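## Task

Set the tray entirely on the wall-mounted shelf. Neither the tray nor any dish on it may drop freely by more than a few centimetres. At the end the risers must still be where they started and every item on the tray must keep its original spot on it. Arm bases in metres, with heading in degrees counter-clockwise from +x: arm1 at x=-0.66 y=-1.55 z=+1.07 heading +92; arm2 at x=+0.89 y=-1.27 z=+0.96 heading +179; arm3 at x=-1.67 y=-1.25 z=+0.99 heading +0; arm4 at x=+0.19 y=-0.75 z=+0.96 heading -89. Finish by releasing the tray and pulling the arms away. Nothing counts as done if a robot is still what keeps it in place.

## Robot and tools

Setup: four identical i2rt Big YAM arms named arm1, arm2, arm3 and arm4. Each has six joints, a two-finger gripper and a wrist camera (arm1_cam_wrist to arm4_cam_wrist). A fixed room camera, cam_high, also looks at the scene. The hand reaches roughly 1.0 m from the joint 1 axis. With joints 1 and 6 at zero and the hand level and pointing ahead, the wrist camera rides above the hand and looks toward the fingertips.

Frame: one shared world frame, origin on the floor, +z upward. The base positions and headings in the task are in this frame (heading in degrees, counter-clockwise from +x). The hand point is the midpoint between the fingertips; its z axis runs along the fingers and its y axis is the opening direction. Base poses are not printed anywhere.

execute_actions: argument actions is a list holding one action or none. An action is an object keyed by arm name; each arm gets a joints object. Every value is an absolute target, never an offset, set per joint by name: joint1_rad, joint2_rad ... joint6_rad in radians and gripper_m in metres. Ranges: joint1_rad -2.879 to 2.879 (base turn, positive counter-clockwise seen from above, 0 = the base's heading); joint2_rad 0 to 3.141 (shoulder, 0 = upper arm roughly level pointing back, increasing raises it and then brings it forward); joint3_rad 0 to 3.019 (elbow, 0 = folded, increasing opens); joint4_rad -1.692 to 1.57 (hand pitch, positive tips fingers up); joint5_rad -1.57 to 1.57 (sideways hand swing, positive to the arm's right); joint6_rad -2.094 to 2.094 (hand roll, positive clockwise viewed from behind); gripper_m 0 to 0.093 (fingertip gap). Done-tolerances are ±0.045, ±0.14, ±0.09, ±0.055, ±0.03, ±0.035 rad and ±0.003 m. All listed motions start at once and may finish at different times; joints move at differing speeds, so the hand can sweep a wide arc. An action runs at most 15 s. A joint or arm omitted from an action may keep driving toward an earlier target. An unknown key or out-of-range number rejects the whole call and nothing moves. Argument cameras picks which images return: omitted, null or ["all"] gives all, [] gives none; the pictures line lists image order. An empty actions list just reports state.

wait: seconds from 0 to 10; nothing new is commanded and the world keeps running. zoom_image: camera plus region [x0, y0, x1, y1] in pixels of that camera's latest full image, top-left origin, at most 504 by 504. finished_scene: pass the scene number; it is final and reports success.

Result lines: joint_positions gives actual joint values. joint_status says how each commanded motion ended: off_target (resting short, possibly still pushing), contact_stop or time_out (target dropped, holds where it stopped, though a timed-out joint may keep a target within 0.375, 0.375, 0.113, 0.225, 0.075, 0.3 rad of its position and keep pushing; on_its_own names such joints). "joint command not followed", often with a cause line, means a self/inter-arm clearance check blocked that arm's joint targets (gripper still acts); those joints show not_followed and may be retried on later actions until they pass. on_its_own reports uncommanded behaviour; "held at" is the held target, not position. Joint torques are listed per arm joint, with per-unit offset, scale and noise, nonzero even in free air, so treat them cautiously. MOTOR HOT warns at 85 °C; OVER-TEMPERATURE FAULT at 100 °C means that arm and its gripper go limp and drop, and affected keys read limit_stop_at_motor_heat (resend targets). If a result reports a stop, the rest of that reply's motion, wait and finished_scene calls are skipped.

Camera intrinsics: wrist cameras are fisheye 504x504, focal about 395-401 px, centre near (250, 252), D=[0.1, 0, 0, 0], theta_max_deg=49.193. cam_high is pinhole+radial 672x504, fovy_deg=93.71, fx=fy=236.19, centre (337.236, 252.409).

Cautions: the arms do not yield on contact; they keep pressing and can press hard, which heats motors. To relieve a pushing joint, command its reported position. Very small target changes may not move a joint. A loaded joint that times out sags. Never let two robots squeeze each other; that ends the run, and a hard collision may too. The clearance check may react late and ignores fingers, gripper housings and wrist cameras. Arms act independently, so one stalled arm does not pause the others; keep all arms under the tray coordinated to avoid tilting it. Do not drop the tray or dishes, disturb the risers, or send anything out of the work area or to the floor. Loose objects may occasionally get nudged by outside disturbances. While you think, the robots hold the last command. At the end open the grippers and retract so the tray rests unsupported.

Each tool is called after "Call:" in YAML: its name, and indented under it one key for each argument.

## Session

Call:
execute_actions:
  actions: []

Scene clock: 0.00 s.
Joint torques (N m, as the arm reports them, + toward a larger angle): no reading
arm1.joint_positions: joint1_rad=-1.541 joint2_rad=+0.506 joint3_rad=+1.376 joint4_rad=-1.220 joint5_rad=-0.111 joint6_rad=+0.409 gripper_m=+0.094
arm1.joint_status: not commanded
arm1.hand: x=-0.4676 y=-1.5121 z=+1.6560 quat_wxyz=(-0.551, -0.106, -0.810, -0.173) (m; scene frame)
arm2.joint_positions: joint1_rad=-0.571 joint2_rad=+0.573 joint3_rad=+1.399 joint4_rad=-1.236 joint5_rad=-0.090 joint6_rad=-0.324 gripper_m=+0.095
arm2.joint_status: not commanded
arm2.hand: x=+0.6978 y=-1.1551 z=+1.5323 quat_wxyz=(-0.208, +0.832, -0.087, -0.508) (m; scene frame)
arm3.joint_positions: joint1_rad=-0.594 joint2_rad=+0.505 joint3_rad=+1.367 joint4_rad=-1.271 joint5_rad=-0.269 joint6_rad=-0.469 gripper_m=+0.094
arm3.joint_status: not commanded
arm3.hand: x=-1.4830 y=-1.3189 z=+1.5525 quat_wxyz=(-0.522, +0.023, -0.834, +0.178) (m; scene frame)
arm4.joint_positions: joint1_rad=-0.021 joint2_rad=+0.581 joint3_rad=+1.413 joint4_rad=-1.344 joint5_rad=-0.035 joint6_rad=-0.217 gripper_m=+0.095
arm4.joint_status: not commanded
arm4.hand: x=+0.1990 y=-0.9620 z=+1.5128 quat_wxyz=(-0.328, -0.533, -0.679, +0.384) (m; scene frame)
pictures: arm1_cam_wrist, arm2_cam_wrist, arm3_cam_wrist, arm4_cam_wrist, cam_high
Images, in order (width x height): arm1_cam_wrist 504x504, arm2_cam_wrist 504x504, arm3_cam_wrist 504x504, arm4_cam_wrist 504x504, cam_high 672x504.

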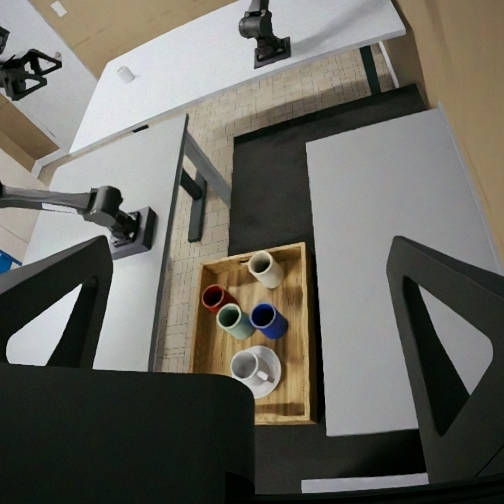

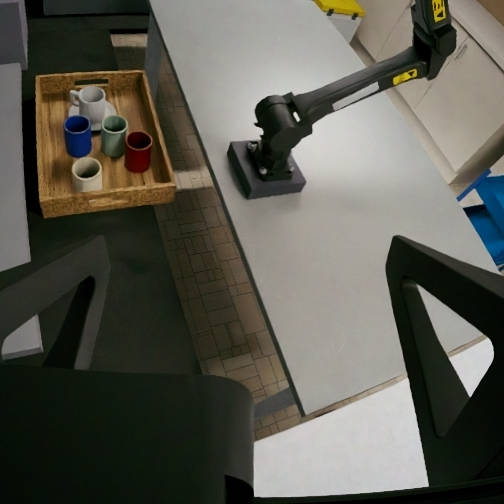

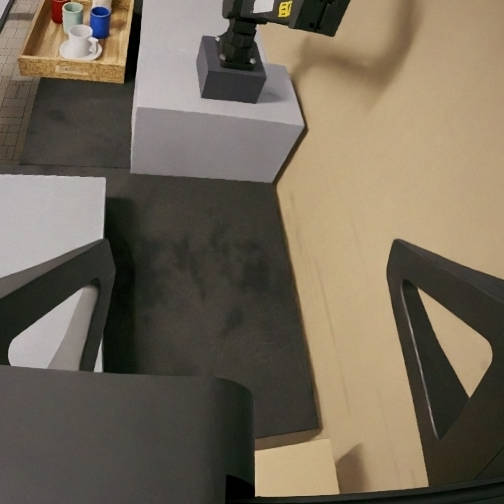

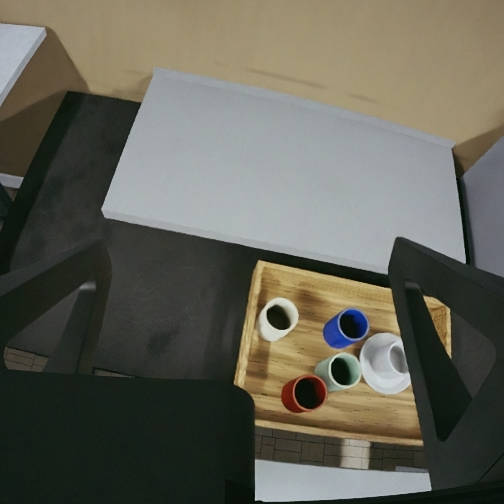

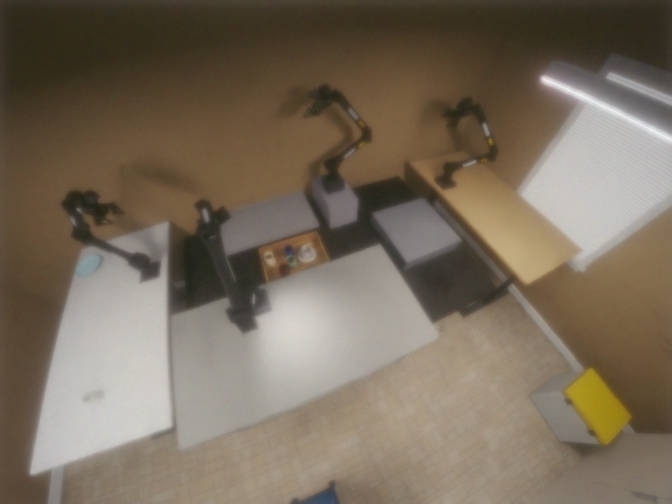

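Call:
execute_actions:
  actions:
    - {"arm1":{"joints":{"joint1_rad":-1.5,"joint2_rad":1.3,"joint3_rad":1.6,"joint4_rad":-1.27,"joint5_rad":0,"joint6_rad":0}},"arm4":{"joints":{"joint1_rad":-0.7,"joint2_rad":1.3,"joint3_rad":1.6,"joint4_rad":-1.27,"joint5_rad":0,"joint6_rad":0}}}
  cameras: ["arm4_cam_wrist","arm1_cam_wrist"]

Scene clock: 1.77 s.
Joint torques (N m, as the arm reports them, + toward a larger angle): arm1=[ -0.5  -10.35  13.22   0.23   0.13  -0.08] | arm2=[ 0.32  2.4   9.52  1.67 -0.12 -0.03] | arm3=[-1.03  4.76 10.19  2.45 -0.09  0.12] | arm4=[-0.89 -8.74 13.64  1.94  0.05  0.11]
arm1.joint_positions: joint1_rad=-1.506 joint2_rad=+1.315 joint3_rad=+1.577 joint4_rad=-1.255 joint5_rad=-0.002 joint6_rad=+0.011 gripper_m=+0.094
arm1.joint_status: all done
arm1.hand: x=-0.1713 y=-1.4977 z=+1.4843 quat_wxyz=(-0.289, +0.043, -0.956, -0.010) (m; scene frame)
arm2.joint_positions: joint1_rad=-0.571 joint2_rad=+0.573 joint3_rad=+1.399 joint4_rad=-1.236 joint5_rad=-0.090 joint6_rad=-0.324 gripper_m=+0.095
arm2.joint_status: not commanded
arm2.hand: x=+0.6978 y=-1.1551 z=+1.5323 quat_wxyz=(-0.208, +0.832, -0.087, -0.508) (m; scene frame)
arm3.joint_positions: joint1_rad=-0.594 joint2_rad=+0.505 joint3_rad=+1.367 joint4_rad=-1.271 joint5_rad=-0.269 joint6_rad=-0.469 gripper_m=+0.094
arm3.joint_status: not commanded
arm3.hand: x=-1.4830 y=-1.3189 z=+1.5525 quat_wxyz=(-0.522, +0.023, -0.834, +0.178) (m; scene frame)
arm4.joint_positions: joint1_rad=-0.699 joint2_rad=+1.299 joint3_rad=+1.569 joint4_rad=-1.282 joint5_rad=-0.002 joint6_rad=-0.010 gripper_m=+0.095
arm4.joint_status: all done
arm4.hand: x=-0.1102 y=-1.1253 z=+1.3626 quat_wxyz=(-0.118, -0.864, -0.421, +0.249) (m; scene frame)
pictures: arm1_cam_wrist, arm4_cam_wrist
Images, in order (width x height): arm1_cam_wrist 504x504, arm4_cam_wrist 504x504.

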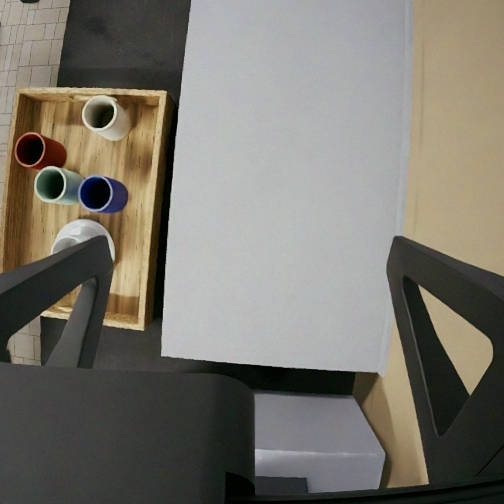

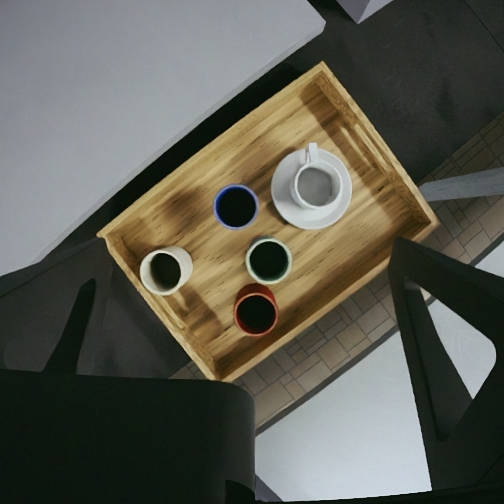

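Call:
zoom_image:
  camera: "arm4_cam_wrist"
  region: [0,0,400,300]

Call:
zoom_image:
  camera: "arm1_cam_wrist"
  region: [0,60,300,400]

Region (0, 0, 400, 300) of arm4_cam_wrist's 504x504 image, scaled by 1.260, with more detail than that image has; it fills the top 378 rows of this view, and the rest is white.

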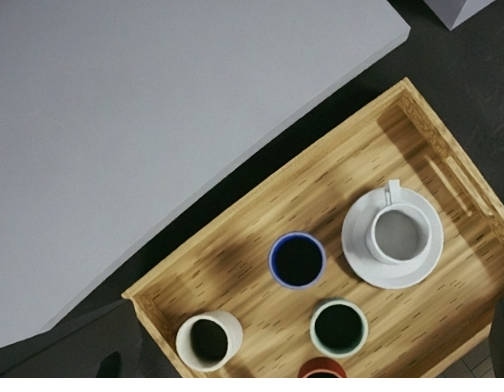

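Region (0, 60, 300, 400) of arm1_cam_wrist's 504x504 image, scaled by 1.482, with more detail than that image has; it fills the left 445 columns of this view, and the rest is white.

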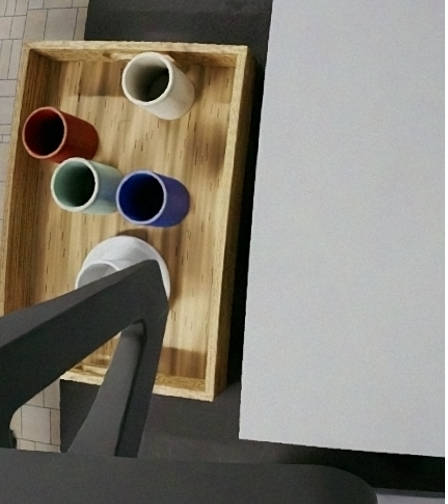

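Call:
execute_actions:
  actions:
    - {"arm1":{"joints":{"joint1_rad":-0.777,"joint2_rad":2.13,"joint3_rad":0.925,"joint4_rad":-0.35,"joint6_rad":-0.72,"gripper_m":0.07}},"arm4":{"joints":{"joint1_rad":-0.377,"joint2_rad":1.595,"joint3_rad":0.51,"joint4_rad":-0.47,"joint6_rad":-0.34,"gripper_m":0.07}}}
  cameras: ["arm4_cam_wrist","arm1_cam_wrist"]

Scene clock: 6.40 s.
Joint torques (N m, as the arm reports them, + toward a larger angle): arm1=[ -1.74 -12.46   5.     0.58   0.03  -0.1 ] | arm2=[ 0.42  2.39  9.52  1.72 -0.12 -0.03] | arm3=[-0.95  4.91 10.18  2.43 -0.09  0.13] | arm4=[-1.59 -8.36  5.23  0.98 -0.03 -0.06]
arm1.joint_positions: joint1_rad=-0.772 joint2_rad=+2.122 joint3_rad=+0.910 joint4_rad=-0.367 joint5_rad=-0.002 joint6_rad=-0.709 gripper_m=+0.070
arm1.joint_status: all done
arm1.hand: x=-0.3814 y=-1.2494 z=+0.8861 quat_wxyz=(+0.005, +0.696, -0.718, +0.007) (m; scene frame)
arm2.joint_positions: joint1_rad=-0.571 joint2_rad=+0.573 joint3_rad=+1.399 joint4_rad=-1.236 joint5_rad=-0.090 joint6_rad=-0.324 gripper_m=+0.095
arm2.joint_status: not commanded
arm2.hand: x=+0.6978 y=-1.1551 z=+1.5323 quat_wxyz=(-0.208, +0.832, -0.087, -0.508) (m; scene frame)
arm3.joint_positions: joint1_rad=-0.594 joint2_rad=+0.505 joint3_rad=+1.367 joint4_rad=-1.271 joint5_rad=-0.269 joint6_rad=-0.469 gripper_m=+0.094
arm3.joint_status: not commanded
arm3.hand: x=-1.4830 y=-1.3189 z=+1.5525 quat_wxyz=(-0.522, +0.023, -0.834, +0.178) (m; scene frame)
arm4.joint_positions: joint1_rad=-0.364 joint2_rad=+1.608 joint3_rad=+0.500 joint4_rad=-0.484 joint5_rad=-0.001 joint6_rad=-0.330 gripper_m=+0.070
arm4.joint_status: all done
arm4.hand: x=+0.1020 y=-1.0011 z=+0.8745 quat_wxyz=(+0.005, -0.711, -0.703, -0.010) (m; scene frame)
pictures: arm1_cam_wrist, arm4_cam_wrist
Images, in order (width x height): arm1_cam_wrist 504x504, arm4_cam_wrist 504x504.

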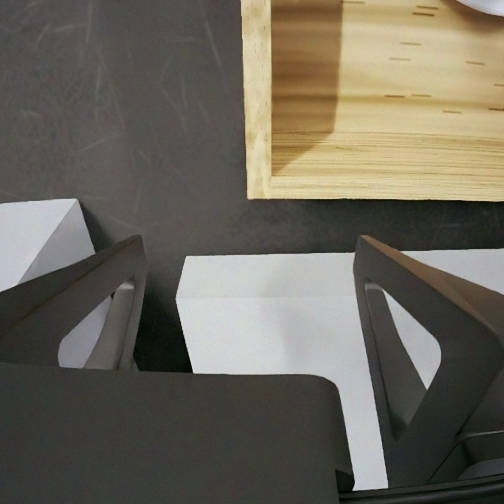

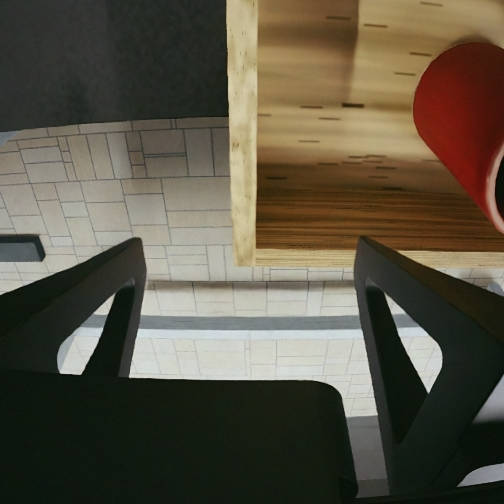

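Call:
execute_actions:
  actions:
    - {"arm1":{"joints":{"joint1_rad":-0.752,"joint2_rad":2.345,"joint3_rad":1.025,"joint4_rad":-0.255,"joint6_rad":-0.68}},"arm4":{"joints":{"joint1_rad":-0.345,"joint2_rad":1.85,"joint3_rad":0.495,"joint4_rad":-0.205,"joint6_rad":-0.30}}}
  cameras: ["arm4_cam_wrist","arm1_cam_wrist"]

Scene clock: 7.97 s.
Joint torques (N m, as the arm reports them, + toward a larger angle): arm1=[ -0.81 -13.65   3.18   0.15   0.01   0.1 ] | arm2=[ 0.27  2.45  9.53  1.68 -0.13 -0.05] | arm3=[-1.08  4.77 10.17  2.41 -0.09  0.13] | arm4=[ 0.41 -8.46  2.13  1.08 -0.02  0.13]
arm1.joint_positions: joint1_rad=-0.758 joint2_rad=+2.340 joint3_rad=+1.020 joint4_rad=-0.264 joint5_rad=-0.002 joint6_rad=-0.691 gripper_m=+0.070
arm1.joint_status: all done
arm1.hand: x=-0.3746 y=-1.2350 z=+0.8114 quat_wxyz=(+0.007, +0.694, -0.720, +0.007) (m; scene frame)
arm2.joint_positions: joint1_rad=-0.571 joint2_rad=+0.573 joint3_rad=+1.399 joint4_rad=-1.236 joint5_rad=-0.090 joint6_rad=-0.324 gripper_m=+0.095
arm2.joint_status: not commanded
arm2.hand: x=+0.6978 y=-1.1551 z=+1.5323 quat_wxyz=(-0.208, +0.832, -0.087, -0.508) (m; scene frame)
arm3.joint_positions: joint1_rad=-0.594 joint2_rad=+0.505 joint3_rad=+1.367 joint4_rad=-1.271 joint5_rad=-0.269 joint6_rad=-0.469 gripper_m=+0.094
arm3.joint_status: not commanded
arm3.hand: x=-1.4830 y=-1.3189 z=+1.5525 quat_wxyz=(-0.522, +0.023, -0.834, +0.178) (m; scene frame)
arm4.joint_positions: joint1_rad=-0.360 joint2_rad=+1.855 joint3_rad=+0.494 joint4_rad=-0.219 joint5_rad=-0.001 joint6_rad=-0.310 gripper_m=+0.070
arm4.joint_status: all done
arm4.hand: x=+0.1023 y=-1.0024 z=+0.8112 quat_wxyz=(+0.002, -0.717, -0.697, -0.004) (m; scene frame)
pictures: arm1_cam_wrist, arm4_cam_wrist
Images, in order (width x height): arm1_cam_wrist 504x504, arm4_cam_wrist 504x504.

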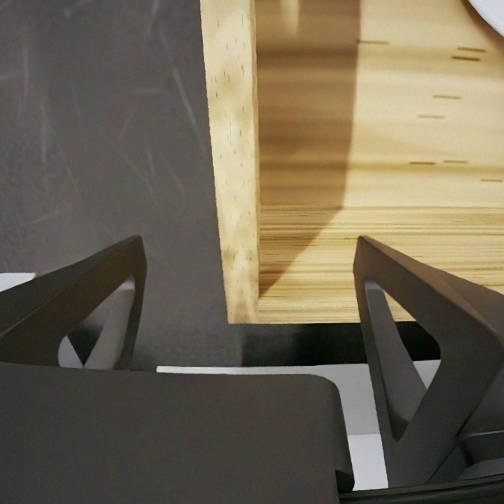

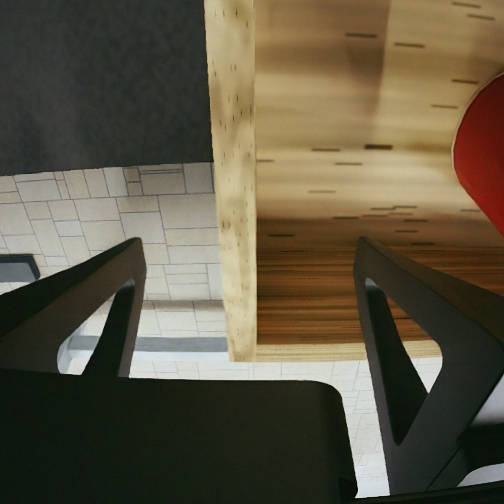

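Call:
execute_actions:
  actions:
    - {"arm1":{"joints":{"joint1_rad":-0.735,"joint2_rad":2.455,"joint3_rad":1.06,"joint4_rad":-0.22}},"arm4":{"joints":{"joint1_rad":-0.325,"joint2_rad":2.01,"joint3_rad":0.515,"joint4_rad":-0.065}}}
  cameras: []

Call:
execute_actions:
  actions:
    - {"arm1":{"joints":{"joint3_rad":1.078,"joint4_rad":-0.187}}}
  cameras: ["arm4_cam_wrist","arm1_cam_wrist"]

Scene clock: 9.10 s.
Joint torques (N m, as the arm reports them, + toward a larger angle): arm1=[ -0.98 -13.23   2.22   0.32   0.04   0.09] | arm2=[ 0.3   2.57  9.48  1.69 -0.13 -0.03] | arm3=[-0.98  4.84 10.16  2.4  -0.09  0.13] | arm4=[ 0.27 -9.17  1.09  1.06 -0.04  0.12]
arm1.joint_positions: joint1_rad=-0.740 joint2_rad=+2.442 joint3_rad=+1.058 joint4_rad=-0.231 joint5_rad=-0.002 joint6_rad=-0.690 gripper_m=+0.070
arm1.joint_status: all done
arm1.hand: x=-0.3868 y=-1.2385 z=+0.7730 quat_wxyz=(+0.023, +0.700, -0.713, +0.009) (m; scene frame)
arm2.joint_positions: joint1_rad=-0.571 joint2_rad=+0.573 joint3_rad=+1.399 joint4_rad=-1.236 joint5_rad=-0.090 joint6_rad=-0.324 gripper_m=+0.095
arm2.joint_status: not commanded
arm2.hand: x=+0.6978 y=-1.1551 z=+1.5323 quat_wxyz=(-0.208, +0.832, -0.087, -0.508) (m; scene frame)
arm3.joint_positions: joint1_rad=-0.594 joint2_rad=+0.505 joint3_rad=+1.367 joint4_rad=-1.271 joint5_rad=-0.269 joint6_rad=-0.469 gripper_m=+0.094
arm3.joint_status: not commanded
arm3.hand: x=-1.4830 y=-1.3189 z=+1.5525 quat_wxyz=(-0.522, +0.023, -0.834, +0.178) (m; scene frame)
arm4.joint_positions: joint1_rad=-0.338 joint2_rad=+2.015 joint3_rad=+0.511 joint4_rad=-0.079 joint5_rad=-0.001 joint6_rad=-0.310 gripper_m=+0.070
arm4.joint_status: all done
arm4.hand: x=+0.1086 y=-1.0022 z=+0.7719 quat_wxyz=(+0.003, -0.709, -0.705, -0.006) (m; scene frame)
pictures: none
No camera images: the call's "cameras" was empty. Leave "cameras" out to get every camera's image.

Scene clock: 9.73 s.
Joint torques (N m, as the arm reports them, + toward a larger angle): arm1=[ -0.79 -13.57   3.09   0.53   0.05   0.11] | arm2=[ 0.33  2.44  9.51  1.73 -0.12 -0.03] | arm3=[-1.04  4.83 10.17  2.42 -0.09  0.13] | arm4=[-0.06 -9.15  0.98  1.1  -0.02  0.13]
arm1.joint_positions: joint1_rad=-0.740 joint2_rad=+2.442 joint3_rad=+1.066 joint4_rad=-0.203 joint5_rad=-0.002 joint6_rad=-0.690 gripper_m=+0.070
arm1.joint_status: all done
arm1.hand: x=-0.3790 y=-1.2293 z=+0.7733 quat_wxyz=(+0.005, +0.701, -0.714, +0.007) (m; scene frame)
arm2.joint_positions: joint1_rad=-0.571 joint2_rad=+0.573 joint3_rad=+1.399 joint4_rad=-1.236 joint5_rad=-0.090 joint6_rad=-0.324 gripper_m=+0.095
arm2.joint_status: not commanded
arm2.hand: x=+0.6978 y=-1.1551 z=+1.5323 quat_wxyz=(-0.208, +0.832, -0.087, -0.508) (m; scene frame)
arm3.joint_positions: joint1_rad=-0.594 joint2_rad=+0.505 joint3_rad=+1.367 joint4_rad=-1.271 joint5_rad=-0.269 joint6_rad=-0.469 gripper_m=+0.094
arm3.joint_status: not commanded
arm3.hand: x=-1.4830 y=-1.3189 z=+1.5525 quat_wxyz=(-0.522, +0.023, -0.834, +0.178) (m; scene frame)
arm4.joint_positions: joint1_rad=-0.338 joint2_rad=+2.015 joint3_rad=+0.511 joint4_rad=-0.079 joint5_rad=-0.001 joint6_rad=-0.310 gripper_m=+0.070
arm4.joint_status: not commanded
arm4.hand: x=+0.1086 y=-1.0022 z=+0.7719 quat_wxyz=(+0.003, -0.709, -0.705, -0.006) (m; scene frame)
pictures: arm1_cam_wrist, arm4_cam_wrist
Images, in order (width x height): arm1_cam_wrist 504x504, arm4_cam_wrist 504x504.

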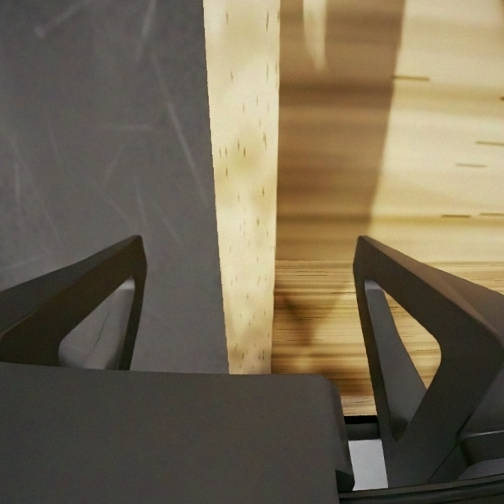

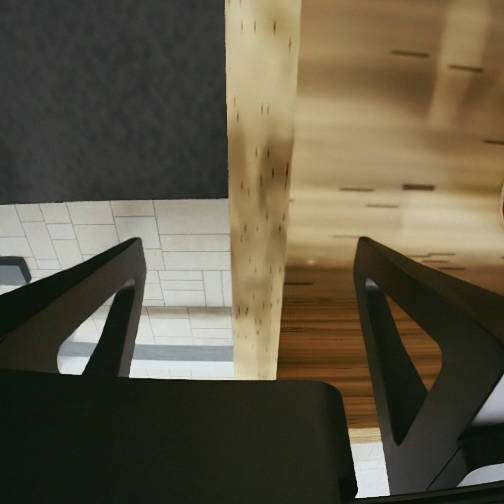

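Call:
execute_actions:
  actions:
    - {"arm1":{"joints":{"gripper_m":0.0,"joint6_rad":-0.71}},"arm4":{"joints":{"gripper_m":0.0,"joint6_rad":-0.29}}}
  cameras: ["arm4_cam_wrist","arm1_cam_wrist"]

Scene clock: 10.50 s.
Joint torques (N m, as the arm reports them, + toward a larger angle): arm1=[ -1.25 -13.68   3.11   0.48  -0.22  -0.06] | arm2=[ 0.54  2.43  9.49  1.71 -0.12 -0.04] | arm3=[-0.92  4.99 10.23  2.41 -0.09  0.13] | arm4=[ 0.31 -9.32  1.03  0.88 -0.4   0.14]
arm1.joint_positions: joint1_rad=-0.739 joint2_rad=+2.442 joint3_rad=+1.067 joint4_rad=-0.201 joint5_rad=+0.004 joint6_rad=-0.704 gripper_m=+0.011
arm1.joint_status: gripper_m off_target (ended at +0.011, target +0.000); the others done
arm1.hand: x=-0.3782 y=-1.2291 z=+0.7734 quat_wxyz=(+0.004, +0.706, -0.708, +0.010) (m; scene frame)
arm2.joint_positions: joint1_rad=-0.571 joint2_rad=+0.573 joint3_rad=+1.399 joint4_rad=-1.236 joint5_rad=-0.090 joint6_rad=-0.324 gripper_m=+0.095
arm2.joint_status: not commanded
arm2.hand: x=+0.6978 y=-1.1551 z=+1.5323 quat_wxyz=(-0.208, +0.832, -0.087, -0.508) (m; scene frame)
arm3.joint_positions: joint1_rad=-0.594 joint2_rad=+0.505 joint3_rad=+1.367 joint4_rad=-1.271 joint5_rad=-0.269 joint6_rad=-0.469 gripper_m=+0.094
arm3.joint_status: not commanded
arm3.hand: x=-1.4830 y=-1.3189 z=+1.5525 quat_wxyz=(-0.522, +0.023, -0.834, +0.178) (m; scene frame)
arm4.joint_positions: joint1_rad=-0.338 joint2_rad=+2.016 joint3_rad=+0.512 joint4_rad=-0.076 joint5_rad=+0.009 joint6_rad=-0.302 gripper_m=+0.012
arm4.joint_status: gripper_m off_target (ended at +0.012, target +0.000); the others done
arm4.hand: x=+0.1067 y=-1.0027 z=+0.7718 quat_wxyz=(+0.007, -0.712, -0.702, -0.002) (m; scene frame)
pictures: arm1_cam_wrist, arm4_cam_wrist
Images, in order (width x height): arm1_cam_wrist 504x504, arm4_cam_wrist 504x504.

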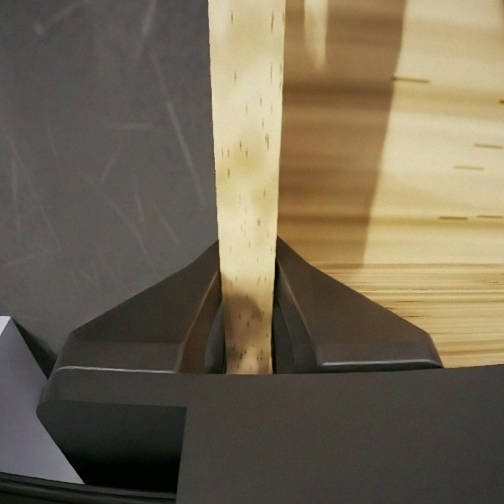

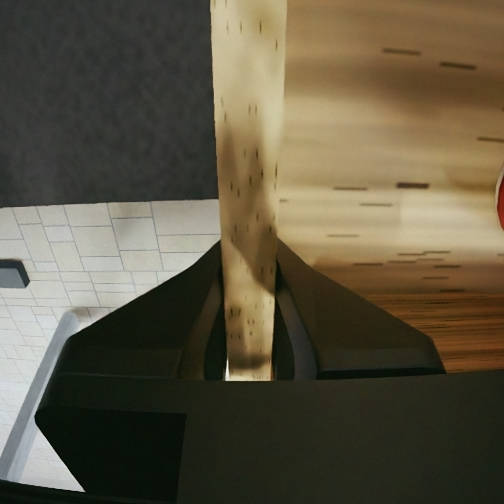

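Call:
execute_actions:
  actions:
    - {"arm1":{"joints":{"joint2_rad":2.27,"joint3_rad":1.035,"joint4_rad":-0.262}},"arm4":{"joints":{"joint2_rad":1.81,"joint3_rad":0.50,"joint4_rad":-0.214}}}
  cameras: ["arm4_cam_wrist","arm1_cam_wrist"]

Scene clock: 11.87 s.
Joint torques (N m, as the arm reports them, + toward a larger angle): arm1=[ -0.81 -19.83   3.01  -0.84  -0.33  -0.01] | arm2=[ 0.34  2.4   9.53  1.76 -0.13 -0.04] | arm3=[-0.94  4.92 10.15  2.41 -0.1   0.13] | arm4=[  0.18 -12.8    3.02   0.19  -0.17   0.14]
arm1.joint_positions: joint1_rad=-0.739 joint2_rad=+2.356 joint3_rad=+1.030 joint4_rad=-0.240 joint5_rad=+0.007 joint6_rad=-0.706 gripper_m=+0.011
arm1.joint_status: all done
arm1.hand: x=-0.3757 y=-1.2263 z=+0.8057 quat_wxyz=(-0.002, +0.707, -0.707, +0.011) (m; scene frame)
arm2.joint_positions: joint1_rad=-0.571 joint2_rad=+0.573 joint3_rad=+1.399 joint4_rad=-1.236 joint5_rad=-0.090 joint6_rad=-0.324 gripper_m=+0.095
arm2.joint_status: not commanded
arm2.hand: x=+0.6978 y=-1.1551 z=+1.5323 quat_wxyz=(-0.208, +0.832, -0.087, -0.508) (m; scene frame)
arm3.joint_positions: joint1_rad=-0.594 joint2_rad=+0.505 joint3_rad=+1.367 joint4_rad=-1.271 joint5_rad=-0.269 joint6_rad=-0.469 gripper_m=+0.094
arm3.joint_status: not commanded
arm3.hand: x=-1.4830 y=-1.3189 z=+1.5525 quat_wxyz=(-0.522, +0.023, -0.834, +0.178) (m; scene frame)
arm4.joint_positions: joint1_rad=-0.338 joint2_rad=+1.869 joint3_rad=+0.488 joint4_rad=-0.203 joint5_rad=+0.003 joint6_rad=-0.302 gripper_m=+0.012
arm4.joint_status: all done
arm4.hand: x=+0.1085 y=-1.0006 z=+0.8073 quat_wxyz=(+0.005, -0.712, -0.702, -0.005) (m; scene frame)
pictures: arm1_cam_wrist, arm4_cam_wrist
Images, in order (width x height): arm1_cam_wrist 504x504, arm4_cam_wrist 504x504.

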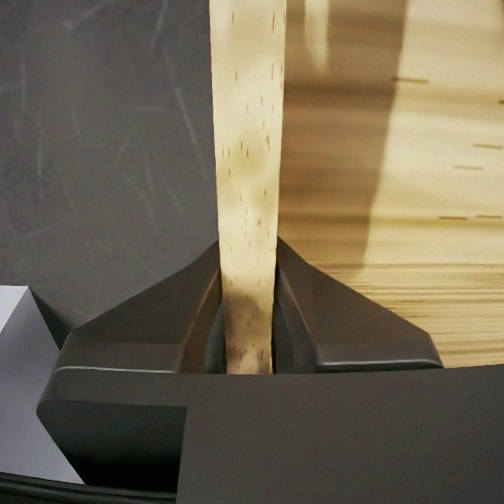

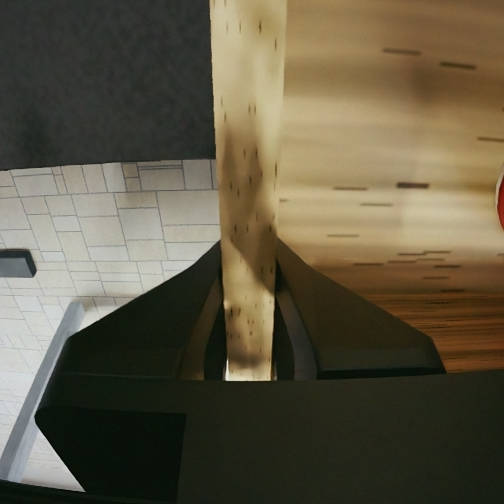

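Call:
execute_actions:
  actions:
    - {"arm1":{"joints":{"joint2_rad":2.146,"joint3_rad":0.985,"joint4_rad":-0.335}},"arm4":{"joints":{"joint2_rad":1.638,"joint3_rad":0.497,"joint4_rad":-0.373}}}
  cameras: []

Call:
execute_actions:
  actions:
    - {"arm1":{"joints":{"joint2_rad":2.04,"joint3_rad":0.96,"joint4_rad":-0.417}},"arm4":{"joints":{"joint2_rad":1.485,"joint3_rad":0.525,"joint4_rad":-0.54}}}
  cameras: []

Call:
execute_actions:
  actions:
    - {"arm1":{"joints":{"joint1_rad":-0.885,"joint2_rad":2.0,"joint3_rad":0.84,"joint4_rad":-0.31,"joint6_rad":-0.86}},"arm4":{"joints":{"joint1_rad":-0.232,"joint2_rad":1.63,"joint3_rad":0.71,"joint4_rad":-0.597,"joint6_rad":-0.195}}}
  cameras: ["arm4_cam_wrist","arm1_cam_wrist","cam_high"]

Scene clock: 13.47 s.
Joint torques (N m, as the arm reports them, + toward a larger angle): arm1=[ -1.   -19.59   4.04  -0.75  -0.43  -0.02] | arm2=[ 0.28  2.52  9.53  1.7  -0.13 -0.05] | arm3=[-0.92  4.95 10.19  2.39 -0.09  0.13] | arm4=[  0.05 -11.67   5.12   0.08  -0.37   0.13]
arm1.joint_positions: joint1_rad=-0.739 joint2_rad=+2.227 joint3_rad=+0.978 joint4_rad=-0.316 joint5_rad=+0.009 joint6_rad=-0.706 gripper_m=+0.011
arm1.joint_status: all done
arm1.hand: x=-0.3779 y=-1.2281 z=+0.8525 quat_wxyz=(-0.002, +0.707, -0.708, +0.012) (m; scene frame)
arm2.joint_positions: joint1_rad=-0.571 joint2_rad=+0.573 joint3_rad=+1.399 joint4_rad=-1.236 joint5_rad=-0.090 joint6_rad=-0.324 gripper_m=+0.095
arm2.joint_status: not commanded
arm2.hand: x=+0.6978 y=-1.1551 z=+1.5323 quat_wxyz=(-0.208, +0.832, -0.087, -0.508) (m; scene frame)
arm3.joint_positions: joint1_rad=-0.594 joint2_rad=+0.505 joint3_rad=+1.367 joint4_rad=-1.271 joint5_rad=-0.269 joint6_rad=-0.469 gripper_m=+0.094
arm3.joint_status: not commanded
arm3.hand: x=-1.4830 y=-1.3189 z=+1.5525 quat_wxyz=(-0.522, +0.023, -0.834, +0.178) (m; scene frame)
arm4.joint_positions: joint1_rad=-0.338 joint2_rad=+1.691 joint3_rad=+0.479 joint4_rad=-0.359 joint5_rad=+0.007 joint6_rad=-0.301 gripper_m=+0.012
arm4.joint_status: all done
arm4.hand: x=+0.1072 y=-1.0024 z=+0.8506 quat_wxyz=(+0.004, -0.712, -0.702, +0.002) (m; scene frame)
pictures: none
No camera images: the call's "cameras" was empty. Leave "cameras" out to get every camera's image.

Scene clock: 14.30 s.
Joint torques (N m, as the arm reports them, + toward a larger angle): arm1=[ -1.06 -18.96   4.5   -0.8   -0.38  -0.02] | arm2=[ 0.33  2.5   9.52  1.71 -0.12 -0.05] | arm3=[-1.01  4.91 10.21  2.39 -0.09  0.13] | arm4=[  0.37 -10.14   8.54  -0.01  -0.38   0.15]
arm1.joint_positions: joint1_rad=-0.739 joint2_rad=+2.122 joint3_rad=+0.955 joint4_rad=-0.394 joint5_rad=+0.008 joint6_rad=-0.706 gripper_m=+0.011
arm1.joint_status: all done
arm1.hand: x=-0.3773 y=-1.2263 z=+0.8922 quat_wxyz=(-0.004, +0.707, -0.708, +0.011) (m; scene frame)
arm2.joint_positions: joint1_rad=-0.571 joint2_rad=+0.573 joint3_rad=+1.399 joint4_rad=-1.236 joint5_rad=-0.090 joint6_rad=-0.324 gripper_m=+0.095
arm2.joint_status: not commanded
arm2.hand: x=+0.6978 y=-1.1551 z=+1.5323 quat_wxyz=(-0.208, +0.832, -0.087, -0.508) (m; scene frame)
arm3.joint_positions: joint1_rad=-0.594 joint2_rad=+0.505 joint3_rad=+1.367 joint4_rad=-1.271 joint5_rad=-0.269 joint6_rad=-0.469 gripper_m=+0.094
arm3.joint_status: not commanded
arm3.hand: x=-1.4830 y=-1.3189 z=+1.5525 quat_wxyz=(-0.522, +0.023, -0.834, +0.178) (m; scene frame)
arm4.joint_positions: joint1_rad=-0.338 joint2_rad=+1.535 joint3_rad=+0.486 joint4_rad=-0.523 joint5_rad=+0.008 joint6_rad=-0.301 gripper_m=+0.012
arm4.joint_status: all done
arm4.hand: x=+0.1079 y=-1.0000 z=+0.8902 quat_wxyz=(+0.005, -0.712, -0.702, +0.002) (m; scene frame)
pictures: none
No camera images: the call's "cameras" was empty. Leave "cameras" out to get every camera's image.

Scene clock: 15.50 s.
Joint torques (N m, as the arm reports them, + toward a larger angle): arm1=[ -0.77 -18.61   4.42  -0.24  -0.19   0.06] | arm2=[ 0.36  2.46  9.52  1.72 -0.12 -0.05] | arm3=[-1.01  4.8  10.19  2.41 -0.09  0.13] | arm4=[  0.46 -13.55   8.48  -0.31  -0.57   0.17]
arm1.joint_positions: joint1_rad=-0.890 joint2_rad=+2.088 joint3_rad=+0.826 joint4_rad=-0.305 joint5_rad=+0.003 joint6_rad=-0.864 gripper_m=+0.011
arm1.joint_status: all done
arm1.hand: x=-0.3660 y=-1.3013 z=+0.8891 quat_wxyz=(-0.001, +0.709, -0.705, +0.009) (m; scene frame)
arm2.joint_positions: joint1_rad=-0.571 joint2_rad=+0.573 joint3_rad=+1.399 joint4_rad=-1.236 joint5_rad=-0.090 joint6_rad=-0.324 gripper_m=+0.095
arm2.joint_status: not commanded
arm2.hand: x=+0.6978 y=-1.1551 z=+1.5323 quat_wxyz=(-0.208, +0.832, -0.087, -0.508) (m; scene frame)
arm3.joint_positions: joint1_rad=-0.594 joint2_rad=+0.505 joint3_rad=+1.367 joint4_rad=-1.271 joint5_rad=-0.269 joint6_rad=-0.469 gripper_m=+0.094
arm3.joint_status: not commanded
arm3.hand: x=-1.4830 y=-1.3189 z=+1.5525 quat_wxyz=(-0.522, +0.023, -0.834, +0.178) (m; scene frame)
arm4.joint_positions: joint1_rad=-0.242 joint2_rad=+1.685 joint3_rad=+0.676 joint4_rad=-0.575 joint5_rad=+0.013 joint6_rad=-0.211 gripper_m=+0.012
arm4.joint_status: all done
arm4.hand: x=+0.1171 y=-1.0713 z=+0.8855 quat_wxyz=(+0.010, -0.710, -0.704, -0.002) (m; scene frame)
pictures: arm1_cam_wrist, arm4_cam_wrist, cam_high
Images, in order (width x height): arm1_cam_wrist 504x504, arm4_cam_wrist 504x504, cam_high 672x504.

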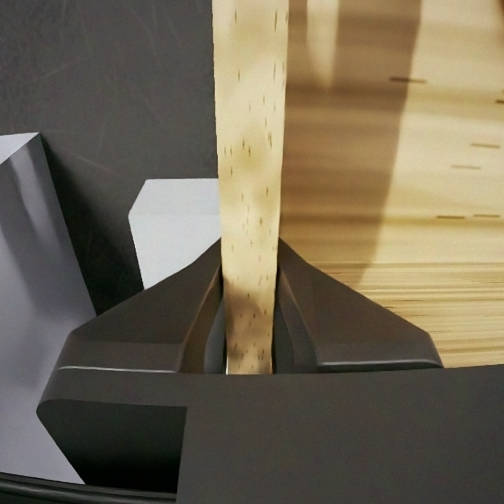

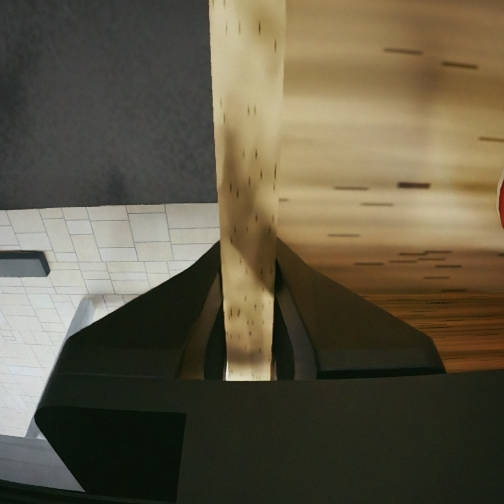

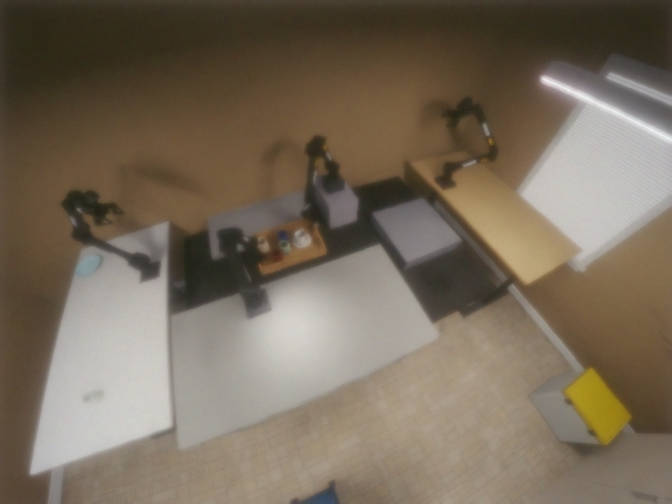

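Call:
execute_actions:
  actions:
    - {"arm1":{"joints":{"joint1_rad":-1.06,"joint2_rad":1.965,"joint3_rad":0.752,"joint4_rad":-0.26,"joint6_rad":-1.032}},"arm4":{"joints":{"joint1_rad":-0.158,"joint2_rad":1.735,"joint3_rad":0.915,"joint4_rad":-0.675,"joint6_rad":-0.122}}}
  cameras: []

Call:
execute_actions:
  actions:
    - {"arm1":{"joints":{"joint1_rad":-1.266,"joint2_rad":1.95,"joint3_rad":0.698,"joint4_rad":-0.22,"joint6_rad":-1.238}},"arm4":{"joints":{"joint1_rad":-0.11,"joint2_rad":1.86,"joint3_rad":1.135,"joint4_rad":-0.763,"joint6_rad":-0.073}}}
  cameras: ["arm4_cam_wrist","arm1_cam_wrist"]

Scene clock: 16.90 s.
Joint torques (N m, as the arm reports them, + toward a larger angle): arm1=[ -0.8  -17.56   3.74  -0.03  -0.23   0.03] | arm2=[ 0.41  2.57  9.51  1.69 -0.12 -0.04] | arm3=[-0.94  4.85 10.2   2.4  -0.09  0.12] | arm4=[ -0.11 -16.18   9.76  -0.1   -0.59   0.14]
arm1.joint_positions: joint1_rad=-1.064 joint2_rad=+2.051 joint3_rad=+0.743 joint4_rad=-0.262 joint5_rad=+0.003 joint6_rad=-1.034 gripper_m=+0.011
arm1.joint_status: all done
arm1.hand: x=-0.3518 y=-1.3705 z=+0.8938 quat_wxyz=(+0.001, +0.708, -0.706, +0.009) (m; scene frame)
arm2.joint_positions: joint1_rad=-0.571 joint2_rad=+0.573 joint3_rad=+1.399 joint4_rad=-1.236 joint5_rad=-0.090 joint6_rad=-0.324 gripper_m=+0.095
arm2.joint_status: not commanded
arm2.hand: x=+0.6978 y=-1.1551 z=+1.5323 quat_wxyz=(-0.208, +0.832, -0.087, -0.508) (m; scene frame)
arm3.joint_positions: joint1_rad=-0.594 joint2_rad=+0.505 joint3_rad=+1.367 joint4_rad=-1.271 joint5_rad=-0.269 joint6_rad=-0.469 gripper_m=+0.094
arm3.joint_status: not commanded
arm3.hand: x=-1.4830 y=-1.3189 z=+1.5525 quat_wxyz=(-0.522, +0.023, -0.834, +0.178) (m; scene frame)
arm4.joint_positions: joint1_rad=-0.168 joint2_rad=+1.804 joint3_rad=+0.873 joint4_rad=-0.659 joint5_rad=+0.014 joint6_rad=-0.134 gripper_m=+0.012
arm4.joint_status: all done
arm4.hand: x=+0.1316 y=-1.1416 z=+0.8867 quat_wxyz=(+0.012, -0.711, -0.703, -0.003) (m; scene frame)
pictures: none
No camera images: the call's "cameras" was empty. Leave "cameras" out to get every camera's image.

Scene clock: 18.03 s.
Joint torques (N m, as the arm reports them, + toward a larger angle): arm1=[ -0.86 -16.79   3.17  -0.02  -0.25   0.05] | arm2=[ 0.29  2.37  9.48  1.71 -0.12 -0.05] | arm3=[-0.97  4.82 10.17  2.44 -0.1   0.12] | arm4=[  0.08 -19.33  10.95  -0.25  -0.64   0.16]
arm1.joint_positions: joint1_rad=-1.269 joint2_rad=+2.038 joint3_rad=+0.691 joint4_rad=-0.225 joint5_rad=+0.004 joint6_rad=-1.240 gripper_m=+0.011
arm1.joint_status: all done
arm1.hand: x=-0.3393 y=-1.4429 z=+0.8943 quat_wxyz=(+0.003, +0.708, -0.706, +0.009) (m; scene frame)
arm2.joint_positions: joint1_rad=-0.571 joint2_rad=+0.573 joint3_rad=+1.399 joint4_rad=-1.236 joint5_rad=-0.090 joint6_rad=-0.324 gripper_m=+0.095
arm2.joint_status: not commanded
arm2.hand: x=+0.6978 y=-1.1551 z=+1.5323 quat_wxyz=(-0.208, +0.832, -0.087, -0.508) (m; scene frame)
arm3.joint_positions: joint1_rad=-0.594 joint2_rad=+0.505 joint3_rad=+1.367 joint4_rad=-1.271 joint5_rad=-0.269 joint6_rad=-0.469 gripper_m=+0.094
arm3.joint_status: not commanded
arm3.hand: x=-1.4830 y=-1.3189 z=+1.5525 quat_wxyz=(-0.522, +0.023, -0.834, +0.178) (m; scene frame)
arm4.joint_positions: joint1_rad=-0.122 joint2_rad=+1.938 joint3_rad=+1.086 joint4_rad=-0.744 joint5_rad=+0.016 joint6_rad=-0.089 gripper_m=+0.012
arm4.joint_status: all done
arm4.hand: x=+0.1428 y=-1.2113 z=+0.8818 quat_wxyz=(+0.015, -0.711, -0.703, -0.005) (m; scene frame)
pictures: arm1_cam_wrist, arm4_cam_wrist
Images, in order (width x height): arm1_cam_wrist 504x504, arm4_cam_wrist 504x504.

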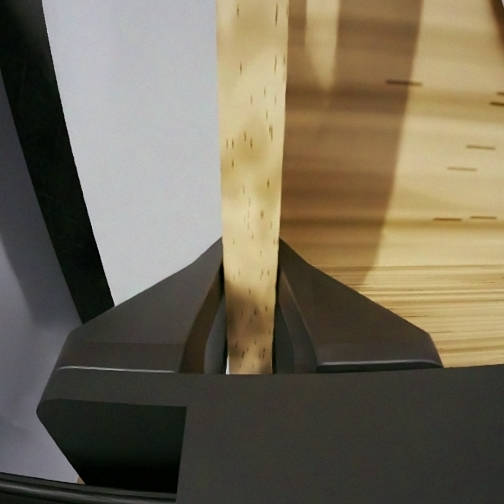

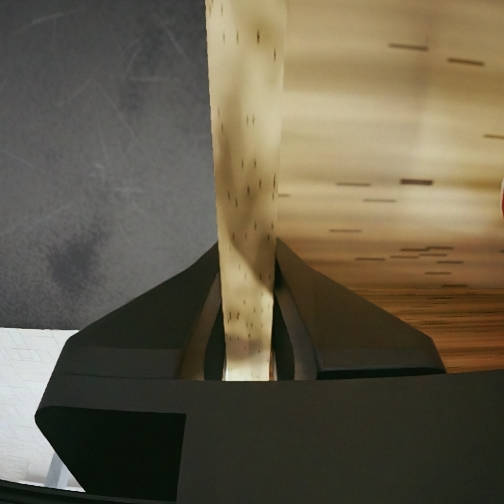

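Call:
execute_actions:
  actions:
    - {"arm1":{"joints":{"joint1_rad":-1.488,"joint2_rad":1.97,"joint3_rad":0.675,"joint4_rad":-0.205,"joint6_rad":-1.458}},"arm4":{"joints":{"joint1_rad":-0.075,"joint2_rad":1.962,"joint3_rad":1.39,"joint4_rad":-0.865,"joint6_rad":-0.038}}}
  cameras: []

Call:
execute_actions:
  actions:
    - {"arm1":{"joints":{"joint1_rad":-1.703,"joint2_rad":1.995,"joint3_rad":0.72,"joint4_rad":-0.245,"joint6_rad":-1.673}},"arm4":{"joints":{"joint1_rad":-0.048,"joint2_rad":2.095,"joint3_rad":1.675,"joint4_rad":-0.988,"joint6_rad":-0.011}}}
  cameras: ["arm4_cam_wrist","arm1_cam_wrist"]

Scene clock: 19.30 s.
Joint torques (N m, as the arm reports them, + toward a larger angle): arm1=[ -1.57 -15.16   2.19  -0.1   -0.27   0.08] | arm2=[ 0.26  2.4   9.52  1.73 -0.12 -0.05] | arm3=[-0.94  4.83 10.19  2.43 -0.09  0.12] | arm4=[ -0.38 -22.66  13.91  -0.09  -0.47   0.18]
arm1.joint_positions: joint1_rad=-1.490 joint2_rad=+2.038 joint3_rad=+0.675 joint4_rad=-0.204 joint5_rad=+0.004 joint6_rad=-1.461 gripper_m=+0.011
arm1.joint_status: all done
arm1.hand: x=-0.3275 y=-1.5158 z=+0.8940 quat_wxyz=(+0.001, +0.708, -0.706, +0.010) (m; scene frame)
arm2.joint_positions: joint1_rad=-0.571 joint2_rad=+0.573 joint3_rad=+1.399 joint4_rad=-1.236 joint5_rad=-0.090 joint6_rad=-0.324 gripper_m=+0.095
arm2.joint_status: not commanded
arm2.hand: x=+0.6978 y=-1.1551 z=+1.5323 quat_wxyz=(-0.208, +0.832, -0.087, -0.508) (m; scene frame)
arm3.joint_positions: joint1_rad=-0.594 joint2_rad=+0.505 joint3_rad=+1.367 joint4_rad=-1.271 joint5_rad=-0.269 joint6_rad=-0.469 gripper_m=+0.094
arm3.joint_status: not commanded
arm3.hand: x=-1.4830 y=-1.3189 z=+1.5525 quat_wxyz=(-0.522, +0.023, -0.834, +0.178) (m; scene frame)
arm4.joint_positions: joint1_rad=-0.088 joint2_rad=+2.059 joint3_rad=+1.318 joint4_rad=-0.850 joint5_rad=+0.011 joint6_rad=-0.055 gripper_m=+0.012
arm4.joint_status: all done
arm4.hand: x=+0.1548 y=-1.2820 z=+0.8845 quat_wxyz=(+0.012, -0.711, -0.703, -0.004) (m; scene frame)
pictures: none
No camera images: the call's "cameras" was empty. Leave "cameras" out to get every camera's image.

Scene clock: 20.40 s.
Joint torques (N m, as the arm reports them, + toward a larger angle): arm1=[ -0.93 -13.97   4.38  -0.7   -0.3    0.02] | arm2=[ 0.41  2.41  9.52  1.7  -0.12 -0.04] | arm3=[-0.93  4.78 10.15  2.38 -0.09  0.12] | arm4=[  0.77 -25.74  16.15   0.1   -0.3    0.21]
arm1.joint_positions: joint1_rad=-1.706 joint2_rad=+2.038 joint3_rad=+0.700 joint4_rad=-0.230 joint5_rad=+0.006 joint6_rad=-1.675 gripper_m=+0.011
arm1.joint_status: all done
arm1.hand: x=-0.3184 y=-1.5888 z=+0.8971 quat_wxyz=(+0.002, +0.707, -0.707, +0.011) (m; scene frame)
arm2.joint_positions: joint1_rad=-0.571 joint2_rad=+0.573 joint3_rad=+1.399 joint4_rad=-1.236 joint5_rad=-0.090 joint6_rad=-0.324 gripper_m=+0.095
arm2.joint_status: not commanded
arm2.hand: x=+0.6978 y=-1.1551 z=+1.5323 quat_wxyz=(-0.208, +0.832, -0.087, -0.508) (m; scene frame)
arm3.joint_positions: joint1_rad=-0.594 joint2_rad=+0.505 joint3_rad=+1.367 joint4_rad=-1.271 joint5_rad=-0.269 joint6_rad=-0.469 gripper_m=+0.094
arm3.joint_status: not commanded
arm3.hand: x=-1.4830 y=-1.3189 z=+1.5525 quat_wxyz=(-0.522, +0.023, -0.834, +0.178) (m; scene frame)
arm4.joint_positions: joint1_rad=-0.066 joint2_rad=+2.203 joint3_rad=+1.588 joint4_rad=-0.976 joint5_rad=+0.007 joint6_rad=-0.031 gripper_m=+0.012
arm4.joint_status: all done
arm4.hand: x=+0.1640 y=-1.3542 z=+0.8851 quat_wxyz=(+0.010, -0.711, -0.703, -0.005) (m; scene frame)
pictures: arm1_cam_wrist, arm4_cam_wrist
Images, in order (width x height): arm1_cam_wrist 504x504, arm4_cam_wrist 504x504.

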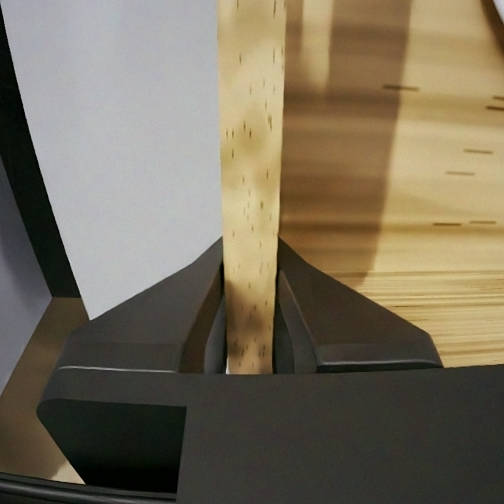

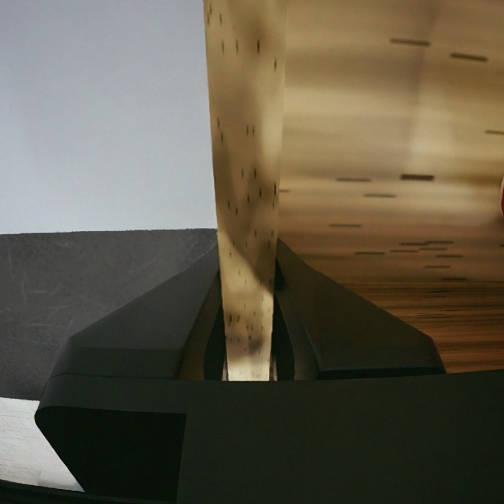

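Call:
execute_actions:
  actions:
    - {"arm1":{"joints":{"joint1_rad":-1.87,"joint2_rad":2.035,"joint3_rad":0.785,"joint4_rad":-0.28,"joint6_rad":-1.84}},"arm4":{"joints":{"joint1_rad":-0.025,"joint2_rad":2.23,"joint3_rad":1.985,"joint4_rad":-1.12,"joint6_rad":0.012}}}
  cameras: ["arm4_cam_wrist","arm1_cam_wrist","cam_high"]

Scene clock: 22.90 s.
Joint torques (N m, as the arm reports them, + toward a larger angle): arm1=[ -0.8  -14.18   4.42  -0.77  -0.25  -0.01] | arm2=[ 0.5   2.39  9.51  1.7  -0.13 -0.04] | arm3=[-0.9   4.71 10.19  2.42 -0.1   0.12] | arm4=[  0.55 -27.91  19.25   0.02  -0.2    0.16]
arm1.joint_positions: joint1_rad=-1.876 joint2_rad=+2.077 joint3_rad=+0.766 joint4_rad=-0.260 joint5_rad=+0.003 joint6_rad=-1.837 gripper_m=+0.011
arm1.joint_status: all done
arm1.hand: x=-0.3089 y=-1.6513 z=+0.8914 quat_wxyz=(+0.002, +0.704, -0.710, +0.008) (m; scene frame)
arm2.joint_positions: joint1_rad=-0.571 joint2_rad=+0.573 joint3_rad=+1.399 joint4_rad=-1.236 joint5_rad=-0.090 joint6_rad=-0.324 gripper_m=+0.095
arm2.joint_status: not commanded
arm2.hand: x=+0.6978 y=-1.1551 z=+1.5323 quat_wxyz=(-0.208, +0.832, -0.087, -0.508) (m; scene frame)
arm3.joint_positions: joint1_rad=-0.594 joint2_rad=+0.505 joint3_rad=+1.367 joint4_rad=-1.271 joint5_rad=-0.269 joint6_rad=-0.469 gripper_m=+0.094
arm3.joint_status: not commanded
arm3.hand: x=-1.4830 y=-1.3189 z=+1.5525 quat_wxyz=(-0.522, +0.023, -0.834, +0.178) (m; scene frame)
arm4.joint_positions: joint1_rad=-0.044 joint2_rad=+2.343 joint3_rad=+1.870 joint4_rad=-1.110 joint5_rad=+0.004 joint6_rad=-0.002 gripper_m=+0.012
arm4.joint_status: joint3_rad time_out (moved +0.283 of +0.397); the others done
arm4.on_its_own: joint3_rad reads +1.870 and still pushes toward +1.983 since a time_out
arm4.hand: x=+0.1765 y=-1.4190 z=+0.8895 quat_wxyz=(+0.007, -0.714, -0.700, -0.003) (m; scene frame)
pictures: arm1_cam_wrist, arm4_cam_wrist, cam_high
Images, in order (width x height): arm1_cam_wrist 504x504, arm4_cam_wrist 504x504, cam_high 672x504.

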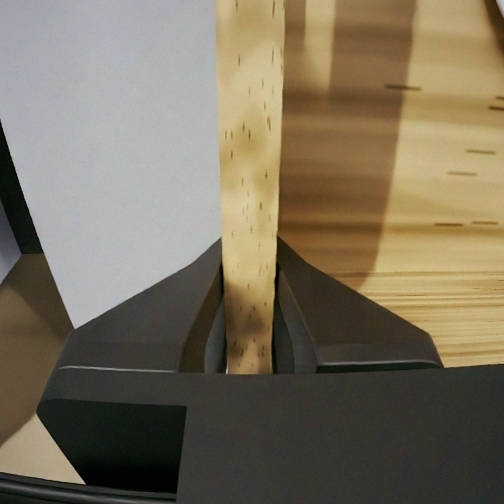

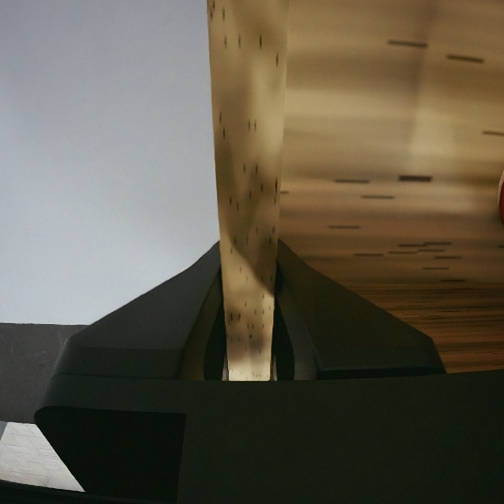

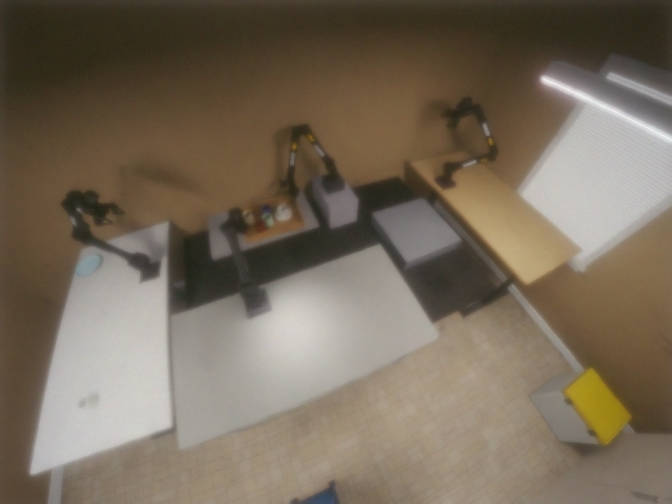

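Call:
execute_actions:
  actions:
    - {"arm1":{"joints":{"joint2_rad":2.13,"joint3_rad":0.803,"joint4_rad":-0.175}},"arm4":{"joints":{"joint2_rad":2.28,"joint4_rad":-1.04}}}
  cameras: []

Scene clock: 23.77 s.
Joint torques (N m, as the arm reports them, + toward a larger angle): arm1=[ -0.76 -11.92   5.32   1.13  -0.01  -0.05] | arm2=[ 0.4   2.6   9.51  1.68 -0.13 -0.04] | arm3=[-1.03  4.84 10.18  2.38 -0.09  0.13] | arm4=[  0.66 -24.75  19.22   2.44  -0.2    0.11]
arm1.joint_positions: joint1_rad=-1.876 joint2_rad=+2.133 joint3_rad=+0.771 joint4_rad=-0.209 joint5_rad=-0.002 joint6_rad=-1.832 gripper_m=+0.011
arm1.joint_status: all done
arm1.hand: x=-0.3113 y=-1.6500 z=+0.8726 quat_wxyz=(+0.000, +0.703, -0.711, +0.007) (m; scene frame)
arm2.joint_positions: joint1_rad=-0.571 joint2_rad=+0.573 joint3_rad=+1.399 joint4_rad=-1.236 joint5_rad=-0.090 joint6_rad=-0.324 gripper_m=+0.095
arm2.joint_status: not commanded
arm2.hand: x=+0.6978 y=-1.1551 z=+1.5323 quat_wxyz=(-0.208, +0.832, -0.087, -0.508) (m; scene frame)
arm3.joint_positions: joint1_rad=-0.594 joint2_rad=+0.505 joint3_rad=+1.367 joint4_rad=-1.271 joint5_rad=-0.269 joint6_rad=-0.469 gripper_m=+0.094
arm3.joint_status: not commanded
arm3.hand: x=-1.4830 y=-1.3189 z=+1.5525 quat_wxyz=(-0.522, +0.023, -0.834, +0.178) (m; scene frame)
arm4.joint_positions: joint1_rad=-0.044 joint2_rad=+2.350 joint3_rad=+1.871 joint4_rad=-1.091 joint5_rad=+0.004 joint6_rad=+0.006 gripper_m=+0.012
arm4.joint_status: all done
arm4.on_its_own: joint3_rad reads +1.871 and still pushes toward +1.983 since a time_out
arm4.hand: x=+0.1765 y=-1.4225 z=+0.8851 quat_wxyz=(+0.002, -0.717, -0.697, +0.002) (m; scene frame)
pictures: none
No camera images: the call's "cameras" was empty. Leave "cameras" out to get every camera's image.


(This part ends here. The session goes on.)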